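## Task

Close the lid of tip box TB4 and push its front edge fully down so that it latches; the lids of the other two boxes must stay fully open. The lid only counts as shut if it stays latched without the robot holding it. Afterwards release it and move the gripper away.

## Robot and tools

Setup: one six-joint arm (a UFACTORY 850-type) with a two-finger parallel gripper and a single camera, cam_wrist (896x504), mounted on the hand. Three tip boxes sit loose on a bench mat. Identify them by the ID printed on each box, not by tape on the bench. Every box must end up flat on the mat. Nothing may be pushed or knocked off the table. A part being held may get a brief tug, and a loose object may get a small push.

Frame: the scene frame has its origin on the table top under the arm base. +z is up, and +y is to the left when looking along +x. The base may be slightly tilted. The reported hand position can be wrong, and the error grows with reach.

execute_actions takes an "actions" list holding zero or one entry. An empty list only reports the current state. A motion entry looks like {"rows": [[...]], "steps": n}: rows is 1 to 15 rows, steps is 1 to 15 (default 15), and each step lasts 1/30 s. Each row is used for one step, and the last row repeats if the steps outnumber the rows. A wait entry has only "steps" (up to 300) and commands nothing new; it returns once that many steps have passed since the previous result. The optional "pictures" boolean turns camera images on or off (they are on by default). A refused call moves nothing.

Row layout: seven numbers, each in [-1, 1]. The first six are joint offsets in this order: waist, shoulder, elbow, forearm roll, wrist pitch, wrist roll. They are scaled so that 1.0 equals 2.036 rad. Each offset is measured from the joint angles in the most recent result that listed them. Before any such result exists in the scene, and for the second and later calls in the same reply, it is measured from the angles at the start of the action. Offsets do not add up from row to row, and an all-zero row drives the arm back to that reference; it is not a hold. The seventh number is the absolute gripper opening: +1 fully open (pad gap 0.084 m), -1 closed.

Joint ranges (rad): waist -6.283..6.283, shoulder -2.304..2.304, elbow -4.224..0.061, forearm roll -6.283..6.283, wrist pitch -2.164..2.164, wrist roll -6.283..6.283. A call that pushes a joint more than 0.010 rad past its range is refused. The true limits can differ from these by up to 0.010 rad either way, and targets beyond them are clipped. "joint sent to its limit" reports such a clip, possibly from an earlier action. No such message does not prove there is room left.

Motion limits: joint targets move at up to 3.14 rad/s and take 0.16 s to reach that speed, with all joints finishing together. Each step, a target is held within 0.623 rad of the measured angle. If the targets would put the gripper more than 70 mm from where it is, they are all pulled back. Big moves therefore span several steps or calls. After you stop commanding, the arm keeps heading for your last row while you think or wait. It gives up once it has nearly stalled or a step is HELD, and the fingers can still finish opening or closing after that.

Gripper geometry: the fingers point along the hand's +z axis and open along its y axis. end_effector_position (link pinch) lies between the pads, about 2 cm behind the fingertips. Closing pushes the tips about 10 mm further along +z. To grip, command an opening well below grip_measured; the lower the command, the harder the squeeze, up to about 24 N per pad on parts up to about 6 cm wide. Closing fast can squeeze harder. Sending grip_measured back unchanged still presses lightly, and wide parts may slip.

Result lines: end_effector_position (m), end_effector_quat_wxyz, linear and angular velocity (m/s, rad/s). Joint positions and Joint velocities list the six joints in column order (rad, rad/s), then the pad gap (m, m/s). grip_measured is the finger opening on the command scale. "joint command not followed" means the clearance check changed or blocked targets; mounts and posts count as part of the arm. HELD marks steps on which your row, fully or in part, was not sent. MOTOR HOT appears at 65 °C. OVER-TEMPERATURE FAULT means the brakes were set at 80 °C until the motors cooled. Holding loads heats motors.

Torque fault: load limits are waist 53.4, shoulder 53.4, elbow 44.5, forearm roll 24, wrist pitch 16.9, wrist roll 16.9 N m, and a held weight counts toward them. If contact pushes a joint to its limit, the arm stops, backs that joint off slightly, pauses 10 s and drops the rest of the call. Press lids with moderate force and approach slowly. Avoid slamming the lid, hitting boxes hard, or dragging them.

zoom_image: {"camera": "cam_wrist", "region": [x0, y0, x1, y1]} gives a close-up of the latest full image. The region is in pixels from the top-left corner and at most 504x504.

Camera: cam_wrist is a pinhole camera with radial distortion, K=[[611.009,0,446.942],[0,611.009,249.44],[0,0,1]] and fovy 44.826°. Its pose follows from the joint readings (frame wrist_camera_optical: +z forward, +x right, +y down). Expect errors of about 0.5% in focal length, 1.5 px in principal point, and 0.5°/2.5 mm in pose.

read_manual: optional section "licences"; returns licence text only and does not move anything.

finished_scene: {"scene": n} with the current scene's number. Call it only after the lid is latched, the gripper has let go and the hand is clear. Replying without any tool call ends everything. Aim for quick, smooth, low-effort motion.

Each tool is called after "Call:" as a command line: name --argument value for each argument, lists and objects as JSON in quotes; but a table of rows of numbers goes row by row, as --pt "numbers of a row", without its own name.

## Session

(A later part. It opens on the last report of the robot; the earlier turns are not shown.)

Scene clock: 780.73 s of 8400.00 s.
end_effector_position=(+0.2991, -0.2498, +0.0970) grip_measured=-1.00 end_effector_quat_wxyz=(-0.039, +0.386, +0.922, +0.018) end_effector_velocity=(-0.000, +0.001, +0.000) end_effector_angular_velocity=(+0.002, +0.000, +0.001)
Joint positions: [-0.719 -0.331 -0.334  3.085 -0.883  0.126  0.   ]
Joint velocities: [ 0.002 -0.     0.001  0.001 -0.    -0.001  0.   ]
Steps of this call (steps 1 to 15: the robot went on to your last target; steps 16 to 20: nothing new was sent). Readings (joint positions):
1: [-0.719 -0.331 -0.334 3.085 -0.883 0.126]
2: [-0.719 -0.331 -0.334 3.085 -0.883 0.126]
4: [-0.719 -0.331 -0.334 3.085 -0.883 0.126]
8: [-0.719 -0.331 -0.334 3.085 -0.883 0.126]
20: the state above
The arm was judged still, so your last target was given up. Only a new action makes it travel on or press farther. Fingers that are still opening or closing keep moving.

Call:
execute_actions --actions '[{"rows": [[0.00002,-0.00048,-0.00035,0.00002,-0.00013,-0.00001,-1],[0.00004,-0.00096,-0.00070,0.00005,-0.00026,-0.00002,-1],[0.00005,-0.00145,-0.00106,0.00007,-0.00039,-0.00003,-1],[0.00007,-0.00193,-0.00141,0.00010,-0.00052,-0.00004,-1],[0.00009,-0.00241,-0.00176,0.00012,-0.00065,-0.00005,-1],[0.00011,-0.00289,-0.00211,0.00014,-0.00078,-0.00005,-1],[0.00013,-0.00337,-0.00246,0.00017,-0.00091,-0.00006,-1],[0.00014,-0.00386,-0.00282,0.00019,-0.00104,-0.00007,-1],[0.00016,-0.00434,-0.00317,0.00022,-0.00117,-0.00008,-1],[0.00018,-0.00482,-0.00352,0.00024,-0.00130,-0.00009,-1]], "steps": 15}]' --pictures false

Call:
execute_actions --actions '[{"steps": 20}]' --pictures false

Scene clock: 786.90 s of 8400.00 s.
end_effector_position=(+0.2992, -0.2499, +0.0941) grip_measured=-1.00 end_effector_quat_wxyz=(-0.039, +0.386, +0.922, +0.018) end_effector_velocity=(+0.001, -0.000, -0.002) end_effector_angular_velocity=(-0.001, -0.003, +0.001)
Joint positions: [-0.718 -0.341 -0.341  3.086 -0.885  0.126  0.   ]
Joint velocities: [ 0.002 -0.006 -0.005  0.001 -0.004 -0.001  0.   ]
Steps of this call (steps 1 to 90: nothing new was sent; then 2.67 s passed at rest; steps 91 to 105: all 15 steps of this action). Readings (joint positions):
91: [-0.719 -0.331 -0.334 3.085 -0.883 0.126]
92: [-0.719 -0.331 -0.334 3.085 -0.883 0.126]
94: [-0.719 -0.332 -0.335 3.085 -0.883 0.126]
98: [-0.718 -0.336 -0.337 3.085 -0.884 0.126]
105: the state above

Scene clock: 787.57 s of 8400.00 s.
end_effector_position=(+0.2991, -0.2499, +0.0940) grip_measured=-1.00 end_effector_quat_wxyz=(-0.039, +0.386, +0.922, +0.018) end_effector_velocity=(-0.001, +0.000, +0.000) end_effector_angular_velocity=(+0.001, +0.002, -0.001)
Joint positions: [-0.718 -0.341 -0.341  3.086 -0.885  0.126  0.   ]
Joint velocities: [-0.    -0.     0.001  0.     0.002  0.001  0.   ]
Steps of this call (steps 1 to 15: the robot went on to your last target; steps 16 to 20: nothing new was sent). Readings (joint positions):
1: [-0.718 -0.341 -0.341 3.086 -0.885 0.126]
2: [-0.718 -0.341 -0.341 3.086 -0.886 0.126]
4: [-0.718 -0.341 -0.341 3.086 -0.886 0.126]
8: [-0.718 -0.341 -0.341 3.086 -0.885 0.126]
20: the state above
The arm was judged still, so your last target was given up. Only a new action makes it travel on or press farther. Fingers that are still opening or closing keep moving.

Call:
execute_actions --actions '[{"rows": [[0.00002,-0.00048,-0.00035,0.00002,-0.00013,-0.00001,-1],[0.00004,-0.00096,-0.00070,0.00005,-0.00026,-0.00002,-1],[0.00005,-0.00145,-0.00106,0.00007,-0.00039,-0.00003,-1],[0.00007,-0.00193,-0.00141,0.00010,-0.00052,-0.00004,-1],[0.00009,-0.00241,-0.00176,0.00012,-0.00065,-0.00005,-1],[0.00011,-0.00289,-0.00211,0.00014,-0.00078,-0.00005,-1],[0.00013,-0.00337,-0.00246,0.00017,-0.00091,-0.00006,-1],[0.00014,-0.00386,-0.00282,0.00019,-0.00104,-0.00007,-1],[0.00016,-0.00434,-0.00317,0.00022,-0.00117,-0.00008,-1],[0.00018,-0.00482,-0.00352,0.00024,-0.00130,-0.00009,-1]], "steps": 15}]' --pictures false

Call:
execute_actions --actions '[{"steps": 20}]'

Scene clock: 793.40 s of 8400.00 s.
end_effector_position=(+0.2990, -0.2497, +0.0918) grip_measured=-1.00 end_effector_quat_wxyz=(-0.039, +0.386, +0.922, +0.018) end_effector_velocity=(-0.000, -0.000, -0.002) end_effector_angular_velocity=(+0.000, +0.001, -0.000)
Joint positions: [-0.718 -0.349 -0.346  3.086 -0.89   0.126  0.   ]
Joint velocities: [-0.    -0.006 -0.005  0.     0.001 -0.     0.   ]
Steps of this call (steps 1 to 90: nothing new was sent; then 2.33 s passed at rest; steps 91 to 105: all 15 steps of this action). Readings (joint positions):
91: [-0.718 -0.341 -0.341 3.086 -0.885 0.126]
92: [-0.718 -0.341 -0.341 3.086 -0.886 0.126]
94: [-0.718 -0.342 -0.342 3.086 -0.886 0.126]
98: [-0.718 -0.345 -0.344 3.086 -0.887 0.126]
105: the state above

Scene clock: 794.07 s of 8400.00 s.
end_effector_position=(+0.2989, -0.2497, +0.0913) grip_measured=-1.00 end_effector_quat_wxyz=(-0.039, +0.386, +0.922, +0.018) end_effector_velocity=(-0.001, -0.000, +0.000) end_effector_angular_velocity=(-0.000, +0.002, -0.002)
Joint positions: [-0.718 -0.35  -0.347  3.086 -0.889  0.126  0.   ]
Joint velocities: [-0.001 -0.001  0.     0.     0.     0.001  0.   ]
Steps of this call (steps 1 to 15: the robot went on to your last target; steps 16 to 20: nothing new was sent). Readings (joint positions):
1: [-0.718 -0.349 -0.346 3.086 -0.890 0.126]
2: [-0.718 -0.350 -0.346 3.086 -0.890 0.126]
4: [-0.718 -0.350 -0.347 3.086 -0.890 0.126]
8: [-0.718 -0.350 -0.347 3.086 -0.889 0.126]
20: the state above
The arm was judged still, so your last target was given up. Only a new action makes it travel on or press farther. Fingers that are still opening or closing keep moving.
camera_calibration (this result's frames):
cam_wrist: T_world_to_cam=[[0.711973, 0.701973, 0.018139, -0.0115603], [0.701514, -0.709885, -0.0627784, -0.321934], [-0.0311921, 0.0574213, -0.997863, 0.24897], [0, 0, 0, 1]] pos_world=[0.241837, -0.234717, 0.228437]

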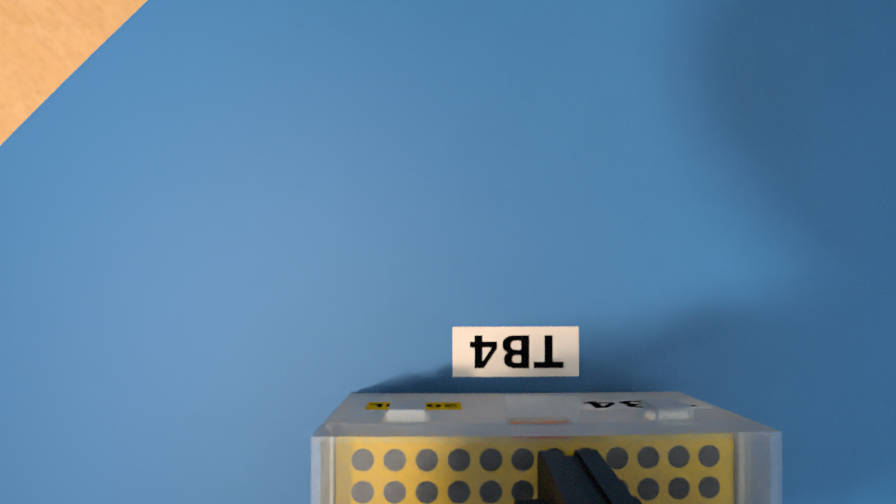

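Call:
execute_actions --actions '[{"rows": [[0.00001,-0.00032,-0.00024,0.00002,-0.00009,-0.00001,-1],[0.00002,-0.00064,-0.00047,0.00003,-0.00017,-0.00001,-1],[0.00004,-0.00096,-0.00071,0.00005,-0.00026,-0.00002,-1],[0.00005,-0.00128,-0.00094,0.00006,-0.00034,-0.00002,-1],[0.00006,-0.00161,-0.00118,0.00008,-0.00043,-0.00003,-1],[0.00007,-0.00193,-0.00141,0.00010,-0.00052,-0.00004,-1],[0.00008,-0.00225,-0.00165,0.00011,-0.00060,-0.00004,-1],[0.00010,-0.00257,-0.00188,0.00013,-0.00069,-0.00005,-1],[0.00011,-0.00289,-0.00212,0.00014,-0.00077,-0.00005,-1],[0.00012,-0.00321,-0.00235,0.00016,-0.00086,-0.00006,-1]], "steps": 15}]' --pictures false

Call:
execute_actions --actions '[{"steps": 20}]'

Scene clock: 803.60 s of 8400.00 s.
end_effector_position=(+0.2986, -0.2493, +0.0908) grip_measured=-1.00 end_effector_quat_wxyz=(-0.038, +0.386, +0.922, +0.018) end_effector_velocity=(-0.000, +0.001, +0.001) end_effector_angular_velocity=(+0.000, -0.002, +0.001)
Joint positions: [-0.718 -0.355 -0.347  3.087 -0.896  0.126  0.   ]
Joint velocities: [ 0.001 -0.001  0.002 -0.    -0.005 -0.001  0.   ]
Steps of this call (steps 1 to 90: nothing new was sent; then 6.03 s passed at rest; steps 91 to 105: all 15 steps of this action). Readings (joint positions):
91: [-0.718 -0.351 -0.348 3.086 -0.888 0.126]
92: [-0.718 -0.351 -0.348 3.086 -0.888 0.126]
94: [-0.718 -0.351 -0.348 3.086 -0.889 0.126]
98: [-0.718 -0.353 -0.348 3.086 -0.892 0.126]
105: the state above

Scene clock: 804.27 s of 8400.00 s.
end_effector_position=(+0.2986, -0.2493, +0.0908) grip_measured=-1.00 end_effector_quat_wxyz=(-0.038, +0.386, +0.922, +0.018) end_effector_velocity=(+0.001, +0.001, -0.001) end_effector_angular_velocity=(+0.002, +0.001, +0.000)
Joint positions: [-0.718 -0.355 -0.347  3.087 -0.896  0.126  0.   ]
Joint velocities: [ 0.003 -0.001 -0.001  0.002  0.002  0.001  0.   ]
Steps of this call (steps 1 to 15: the robot went on to your last target; steps 16 to 20: nothing new was sent). Readings (joint positions):
1: [-0.718 -0.355 -0.347 3.087 -0.896 0.126]
2: [-0.718 -0.355 -0.347 3.087 -0.896 0.126]
4: [-0.718 -0.355 -0.347 3.087 -0.896 0.126]
8: [-0.718 -0.355 -0.347 3.087 -0.896 0.126]
20: the state above
The arm was judged still, so your last target was given up. Only a new action makes it travel on or press farther. Fingers that are still opening or closing keep moving.
camera_calibration (this result's frames):
cam_wrist: T_world_to_cam=[[0.712068, 0.701866, 0.018523, -0.0116765], [0.701513, -0.710128, -0.0599804, -0.321794], [-0.0289445, 0.0557043, -0.998028, 0.247353], [0, 0, 0, 1]] pos_world=[0.241217, -0.234098, 0.22778]

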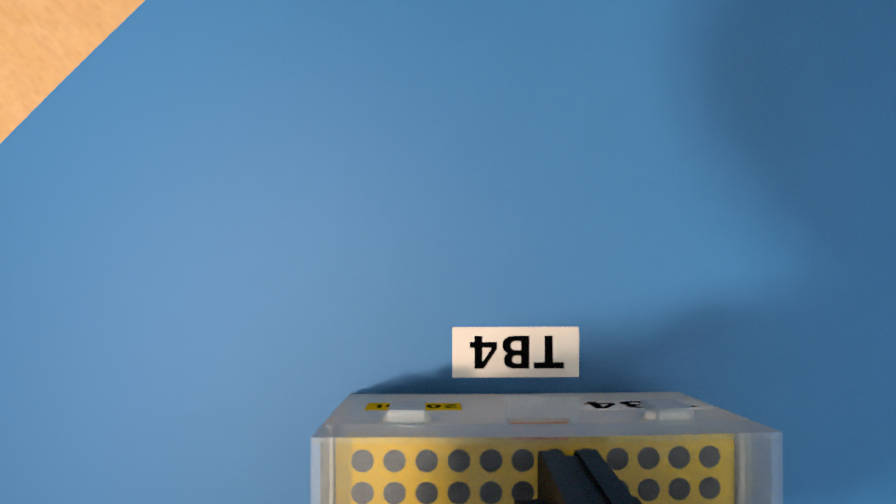

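Call:
zoom_image --camera "cam_wrist" --region '[300, 380, 800, 504]'

Region (300, 380, 800, 504) of cam_wrist's 896x504 image, scaled by 1.008, with more detail than that image has; it fills the top 125 rows of this view, and the rest is white.

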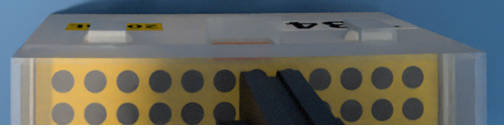

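Call:
execute_actions --actions '[{"rows": [[-0.00005,0.00125,0.00081,-0.00007,0.00047,0.00003,-1],[-0.00018,0.00486,0.00316,-0.00027,0.00182,0.00013,-1],[-0.00039,0.01050,0.00682,-0.00058,0.00393,0.00028,-1],[-0.00065,0.01760,0.01143,-0.00096,0.00658,0.00047,-1],[-0.00095,0.02547,0.01654,-0.00140,0.00953,0.00068,-1],[-0.00124,0.03333,0.02164,-0.00183,0.01247,0.00089,-1],[-0.00150,0.04043,0.02625,-0.00221,0.01512,0.00108,-1],[-0.00171,0.04607,0.02991,-0.00252,0.01723,0.00123,-1],[-0.00184,0.04968,0.03226,-0.00272,0.01858,0.00133,-1],[-0.00189,0.05093,0.03307,-0.00279,0.01905,0.00136,-1]], "steps": 15}]' --pictures true

Call:
execute_actions --actions '[{"rows": [[-0.00364,0.00104,0.00057,-0.00008,0.00046,0.00005,-1],[-0.01093,0.00311,0.00171,-0.00023,0.00139,0.00015,-1],[-0.02186,0.00621,0.00341,-0.00047,0.00279,0.00030,-1],[-0.03643,0.01036,0.00569,-0.00078,0.00464,0.00049,-1],[-0.05100,0.01450,0.00796,-0.00109,0.00650,0.00069,-1],[-0.06557,0.01864,0.01024,-0.00141,0.00836,0.00089,-1],[-0.08015,0.02278,0.01251,-0.00172,0.01021,0.00109,-1],[-0.09472,0.02692,0.01478,-0.00203,0.01207,0.00128,-1],[-0.10929,0.03107,0.01706,-0.00234,0.01393,0.00148,-1],[-0.12386,0.03521,0.01933,-0.00266,0.01578,0.00168,-1],[-0.13843,0.03935,0.02161,-0.00297,0.01764,0.00188,-1],[-0.15300,0.04349,0.02388,-0.00328,0.01950,0.00207,-1],[-0.16758,0.04764,0.02616,-0.00359,0.02136,0.00227,-1],[-0.18215,0.05178,0.02843,-0.00391,0.02321,0.00247,-1],[-0.19672,0.05592,0.03071,-0.00422,0.02507,0.00267,-1]], "steps": 15}]' --pictures false

Call:
execute_actions --actions '[{"rows": [[-0.05100,0.01450,0.00796,-0.00109,0.00650,0.00069,-1],[-0.06557,0.01864,0.01024,-0.00141,0.00836,0.00089,-1],[-0.08015,0.02278,0.01251,-0.00172,0.01021,0.00109,-1],[-0.09472,0.02692,0.01478,-0.00203,0.01207,0.00128,-1],[-0.10929,0.03107,0.01706,-0.00234,0.01393,0.00148,-1],[-0.12386,0.03521,0.01933,-0.00266,0.01578,0.00168,-1],[-0.13843,0.03935,0.02161,-0.00297,0.01764,0.00188,-1],[-0.15300,0.04349,0.02388,-0.00328,0.01950,0.00207,-1],[-0.16758,0.04764,0.02616,-0.00359,0.02136,0.00227,-1],[-0.18215,0.05178,0.02843,-0.00391,0.02321,0.00247,-1],[-0.19672,0.05592,0.03071,-0.00422,0.02507,0.00267,-1],[-0.21129,0.06006,0.03298,-0.00453,0.02693,0.00286,-1],[-0.22222,0.06317,0.03469,-0.00477,0.02832,0.00301,-1],[-0.22951,0.06524,0.03582,-0.00492,0.02925,0.00311,-1],[-0.23315,0.06628,0.03639,-0.00500,0.02971,0.00316,-1]], "steps": 15}]' --pictures false

Scene clock: 924.77 s of 8400.00 s.
end_effector_position=(+0.2992, -0.2499, +0.1190) grip_measured=-1.00 end_effector_quat_wxyz=(-0.039, +0.386, +0.922, +0.018) end_effector_velocity=(+0.000, +0.000, +0.012) end_effector_angular_velocity=(-0.003, -0.005, -0.000)
Joint positions: [-0.721 -0.254 -0.283  3.081 -0.857  0.129  0.   ]
Joint velocities: [-0.     0.041  0.03  -0.002  0.006  0.002  0.   ]
Steps of this call (steps 1 to 90: nothing new was sent; then 117.00 s passed at rest; steps 91 to 105: all 15 steps of this action). Readings (joint positions):
91: [-0.718 -0.355 -0.347 3.087 -0.896 0.126]
92: [-0.718 -0.354 -0.346 3.087 -0.897 0.126]
94: [-0.718 -0.349 -0.344 3.086 -0.893 0.126]
98: [-0.719 -0.310 -0.320 3.084 -0.873 0.127]
105: the state above
camera_calibration (this result's frames):
cam_wrist: T_world_to_cam=[[0.711994, 0.70195, 0.0182044, -0.0121196], [0.701473, -0.709863, -0.0634858, -0.320429], [-0.0316412, 0.0579714, -0.997817, 0.276847], [0, 0, 0, 1]] pos_world=[0.242161, -0.235002, 0.256121]

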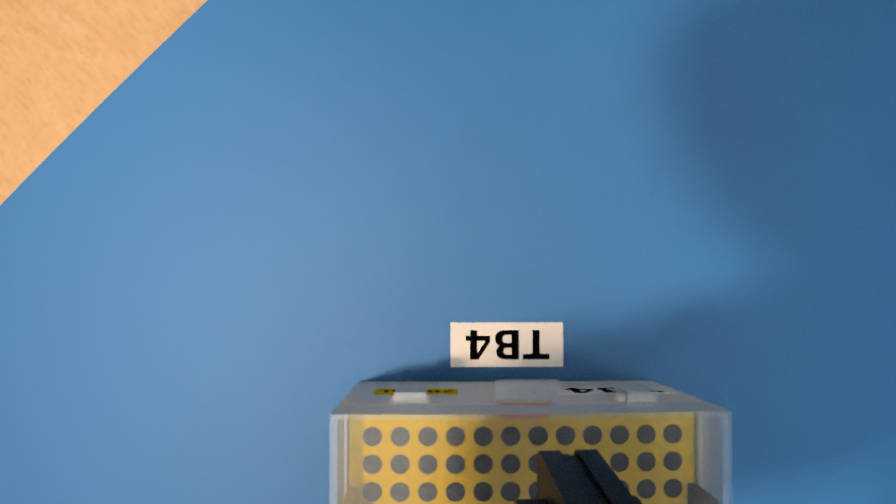

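Scene clock: 925.27 s of 8400.00 s.
end_effector_position=(+0.2169, -0.3381, +0.1550) grip_measured=-1.00 end_effector_quat_wxyz=(-0.069, +0.460, +0.881, -0.090) end_effector_velocity=(-0.262, -0.232, +0.151) end_effector_angular_velocity=(-0.556, +0.446, -0.488)
Joint positions: [-1.006 -0.173 -0.238  3.075 -0.821  0.133  0.   ]
Joint velocities: [-0.877  0.25   0.138 -0.021  0.111  0.012  0.   ]
Steps of this call (steps 1 to 15: all 15 steps of this action). Readings (joint positions):
1: [-0.721 -0.253 -0.282 3.081 -0.857 0.129]
2: [-0.723 -0.253 -0.282 3.081 -0.857 0.129]
4: [-0.735 -0.250 -0.280 3.081 -0.855 0.129]
8: [-0.810 -0.229 -0.269 3.079 -0.846 0.130]
15: the state above

Scene clock: 925.77 s of 8400.00 s.
end_effector_position=(+0.0979, -0.4163, +0.2452) grip_measured=-1.00 end_effector_quat_wxyz=(-0.109, +0.548, +0.794, -0.239) end_effector_velocity=(-0.223, -0.097, +0.212) end_effector_angular_velocity=(-0.499, +0.400, -0.433)
Joint positions: [-1.407 -0.059 -0.176  3.066 -0.77   0.138  0.   ]
Joint velocities: [-0.781  0.223  0.121 -0.015  0.099  0.009  0.   ]
Steps of this call (steps 1 to 15: all 15 steps of this action). Readings (joint positions):
1: [-1.036 -0.165 -0.234 3.074 -0.817 0.133]
2: [-1.063 -0.157 -0.229 3.074 -0.814 0.133]
4: [-1.107 -0.145 -0.222 3.073 -0.808 0.134]
8: [-1.206 -0.117 -0.207 3.071 -0.795 0.135]
15: the state above

Call:
execute_actions --actions '[{"rows": [[-0.03629,0.00811,0.00317,-0.00517,0.00238,0.00245,-1],[-0.03648,0.00379,-0.00238,-0.01433,-0.00221,0.00596,-1],[-0.03676,-0.00270,-0.01071,-0.02809,-0.00909,0.01124,-1],[-0.03712,-0.01134,-0.02180,-0.04641,-0.01826,0.01827,-1],[-0.03750,-0.01999,-0.03289,-0.06474,-0.02743,0.02530,-1],[-0.03787,-0.02863,-0.04399,-0.08308,-0.03660,0.03233,-1],[-0.03823,-0.03727,-0.05508,-0.10140,-0.04577,0.03936,-1],[-0.03860,-0.04592,-0.06618,-0.11973,-0.05494,0.04640,-1],[-0.03897,-0.05457,-0.07727,-0.13807,-0.06411,0.05343,-1],[-0.03934,-0.06321,-0.08837,-0.15640,-0.07328,0.06046,-1],[-0.03971,-0.07185,-0.09946,-0.17472,-0.08245,0.06749,-1],[-0.04009,-0.08050,-0.11056,-0.19305,-0.09162,0.07452,-1],[-0.04046,-0.08915,-0.12165,-0.21139,-0.10079,0.08156,-1],[-0.04082,-0.09779,-0.13274,-0.22971,-0.10996,0.08859,-1],[-0.04119,-0.10643,-0.14384,-0.24804,-0.11913,0.09562,-1]], "steps": 15}]' --pictures false

Call:
execute_actions --actions '[{"rows": [[-0.00187,-0.04366,-0.05603,-0.09257,-0.04631,0.03551,-1],[-0.00244,-0.05711,-0.07329,-0.12108,-0.06058,0.04645,-1],[-0.00302,-0.07055,-0.09055,-0.14960,-0.07485,0.05739,-1],[-0.00360,-0.08400,-0.10781,-0.17810,-0.08911,0.06832,-1],[-0.00417,-0.09745,-0.12507,-0.20662,-0.10337,0.07926,-1],[-0.00475,-0.11090,-0.14233,-0.23513,-0.11764,0.09020,-1],[-0.00532,-0.12434,-0.15959,-0.26365,-0.13191,0.10114,-1],[-0.00590,-0.13779,-0.17684,-0.29215,-0.14617,0.11208,-1],[-0.00647,-0.15124,-0.19410,-0.32067,-0.16044,0.12302,-1],[-0.00721,-0.16852,-0.21629,-0.35732,-0.17878,0.13708,-1],[-0.00795,-0.18582,-0.23848,-0.39399,-0.19712,0.15114,-1],[-0.00869,-0.20310,-0.26067,-0.43065,-0.21546,0.16521,-1],[-0.00943,-0.22040,-0.28286,-0.46731,-0.23380,0.17927,-1],[-0.01017,-0.23768,-0.30505,-0.50397,-0.25214,0.19333,-1],[-0.01091,-0.25498,-0.32724,-0.54063,-0.27049,0.20740,-1]], "steps": 15}]' --pictures false

Call:
execute_actions --actions '[{"rows": [[-0.00355,-0.08299,-0.10651,-0.17596,-0.08803,0.06750,-1],[-0.00429,-0.10028,-0.12870,-0.21262,-0.10638,0.08157,-1],[-0.00503,-0.11757,-0.15089,-0.24928,-0.12472,0.09563,-1],[-0.00577,-0.13486,-0.17308,-0.28594,-0.14306,0.10969,-1],[-0.00651,-0.15215,-0.19527,-0.32260,-0.16140,0.12376,-1],[-0.00752,-0.17568,-0.22547,-0.37250,-0.18637,0.14290,-1],[-0.00827,-0.19333,-0.24812,-0.40992,-0.20509,0.15726,-1],[-0.00878,-0.20510,-0.26323,-0.43488,-0.21757,0.16683,-1],[-0.00903,-0.21098,-0.27078,-0.44735,-0.22381,0.17161,-1]], "steps": 15}]' --pictures false

Call:
execute_actions --actions '[{"steps": 15}]' --pictures true

Scene clock: 966.73 s of 8400.00 s.
end_effector_position=(+0.1414, -0.5059, +0.1970) grip_measured=-1.00 end_effector_quat_wxyz=(+0.016, +0.509, +0.840, -0.189) end_effector_velocity=(+0.209, -0.194, -0.197) end_effector_angular_velocity=(+0.150, -0.922, +0.593)
Joint positions: [-1.488 -0.205 -0.377  2.713 -0.937  0.274  0.   ]
Joint velocities: [-0.023 -0.52  -0.665 -1.102 -0.548  0.423  0.   ]
Steps of this call (steps 1 to 30: the robot went on to your last target; steps 31 to 90: nothing new was sent; then 37.47 s passed at rest; steps 91 to 105: all 15 steps of this action). Readings (joint positions):
91: [-1.481 -0.038 -0.164 3.065 -0.760 0.139]
92: [-1.481 -0.039 -0.165 3.063 -0.761 0.140]
94: [-1.481 -0.047 -0.174 3.048 -0.769 0.146]
98: [-1.483 -0.090 -0.229 2.957 -0.814 0.181]
105: the state above

Scene clock: 967.23 s of 8400.00 s.
end_effector_position=(+0.2593, -0.5524, +0.1071) grip_measured=-1.00 end_effector_quat_wxyz=(+0.246, +0.405, +0.875, +0.103) end_effector_velocity=(+0.172, +0.082, -0.099) end_effector_angular_velocity=(+1.242, -1.580, +0.741)
Joint positions: [-1.503 -0.563 -0.838  1.952 -1.317  0.566  0.   ]
Joint velocities: [-0.04  -0.949 -1.213 -2.008 -1.001  0.768  0.   ]
Steps of this call (steps 1 to 15: all 15 steps of this action). Readings (joint positions):
1: [-1.488 -0.222 -0.400 2.676 -0.955 0.289]
2: [-1.489 -0.240 -0.422 2.639 -0.973 0.303]
4: [-1.491 -0.277 -0.470 2.560 -1.013 0.333]
8: [-1.495 -0.368 -0.587 2.367 -1.110 0.407]
15: the state above

Scene clock: 967.73 s of 8400.00 s.
end_effector_position=(+0.2245, -0.4795, +0.1287) grip_measured=-1.00 end_effector_quat_wxyz=(+0.265, +0.305, +0.729, +0.553) end_effector_velocity=(-0.051, +0.022, +0.033) end_effector_angular_velocity=(+0.371, -0.113, +0.153)
Joint positions: [-1.521 -0.985 -1.377  1.06  -1.762  0.908  0.   ]
Joint velocities: [-0.007 -0.157 -0.216 -0.356 -0.188  0.14   0.   ]
Steps of this call (steps 1 to 15: all 15 steps of this action). Readings (joint positions):
1: [-1.504 -0.595 -0.879 1.884 -1.351 0.592]
2: [-1.506 -0.628 -0.920 1.817 -1.385 0.618]
4: [-1.508 -0.689 -0.999 1.686 -1.450 0.668]
8: [-1.514 -0.816 -1.162 1.416 -1.585 0.772]
15: the state above

Scene clock: 968.23 s of 8400.00 s.
end_effector_position=(+0.2223, -0.4790, +0.1306) grip_measured=-1.00 end_effector_quat_wxyz=(+0.262, +0.302, +0.724, +0.562) end_effector_velocity=(-0.001, +0.001, -0.000) end_effector_angular_velocity=(+0.001, -0.001, +0.002)
Joint positions: [-1.521 -0.993 -1.389  1.042 -1.773  0.915  0.   ]
Joint velocities: [ 0.    -0.002 -0.002 -0.002  0.    -0.002  0.   ]
Steps of this call (steps 1 to 15: the robot went on to your last target). Readings (joint positions):
1: [-1.521 -0.989 -1.382 1.052 -1.767 0.911]
2: [-1.521 -0.990 -1.385 1.048 -1.769 0.913]
4: [-1.521 -0.991 -1.387 1.045 -1.771 0.914]
8: [-1.521 -0.992 -1.388 1.043 -1.772 0.915]
15: the state above
camera_calibration (this result's frames):
cam_wrist: T_world_to_cam=[[0.131065, 0.177043, 0.975437, -0.0440404], [0.662867, -0.747288, 0.046567, -0.452122], [0.737177, 0.640482, -0.215299, 0.305243], [0, 0, 0, 1]] pos_world=[0.0804507, -0.52557, 0.129731]

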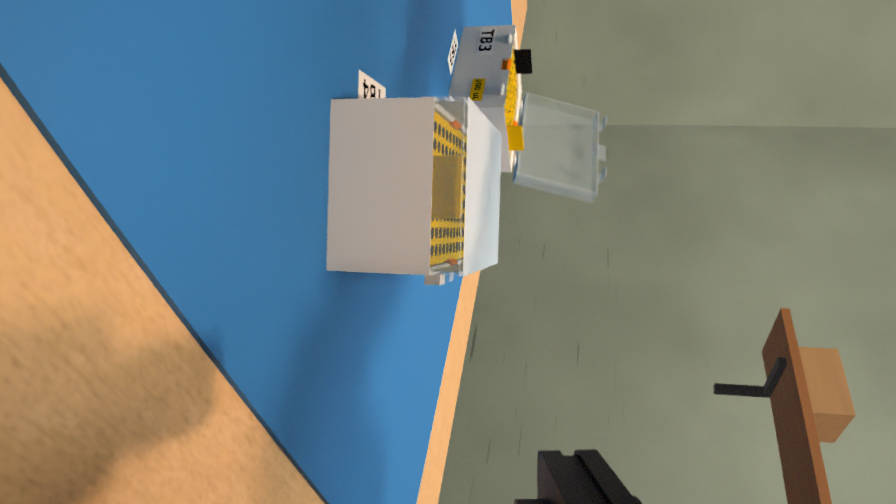

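Call:
zoom_image --camera "cam_wrist" --region '[300, 60, 540, 300]'

Region (300, 60, 540, 300) of cam_wrist's 896x504 image, scaled by 2.100, with more detail than that image has.

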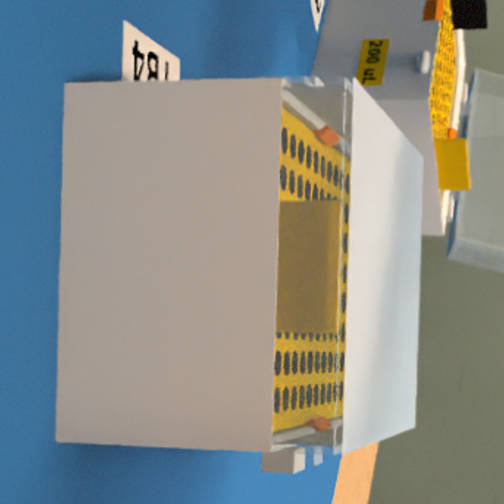

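Call:
finished_scene --scene 1

The scene is finished: the task was done.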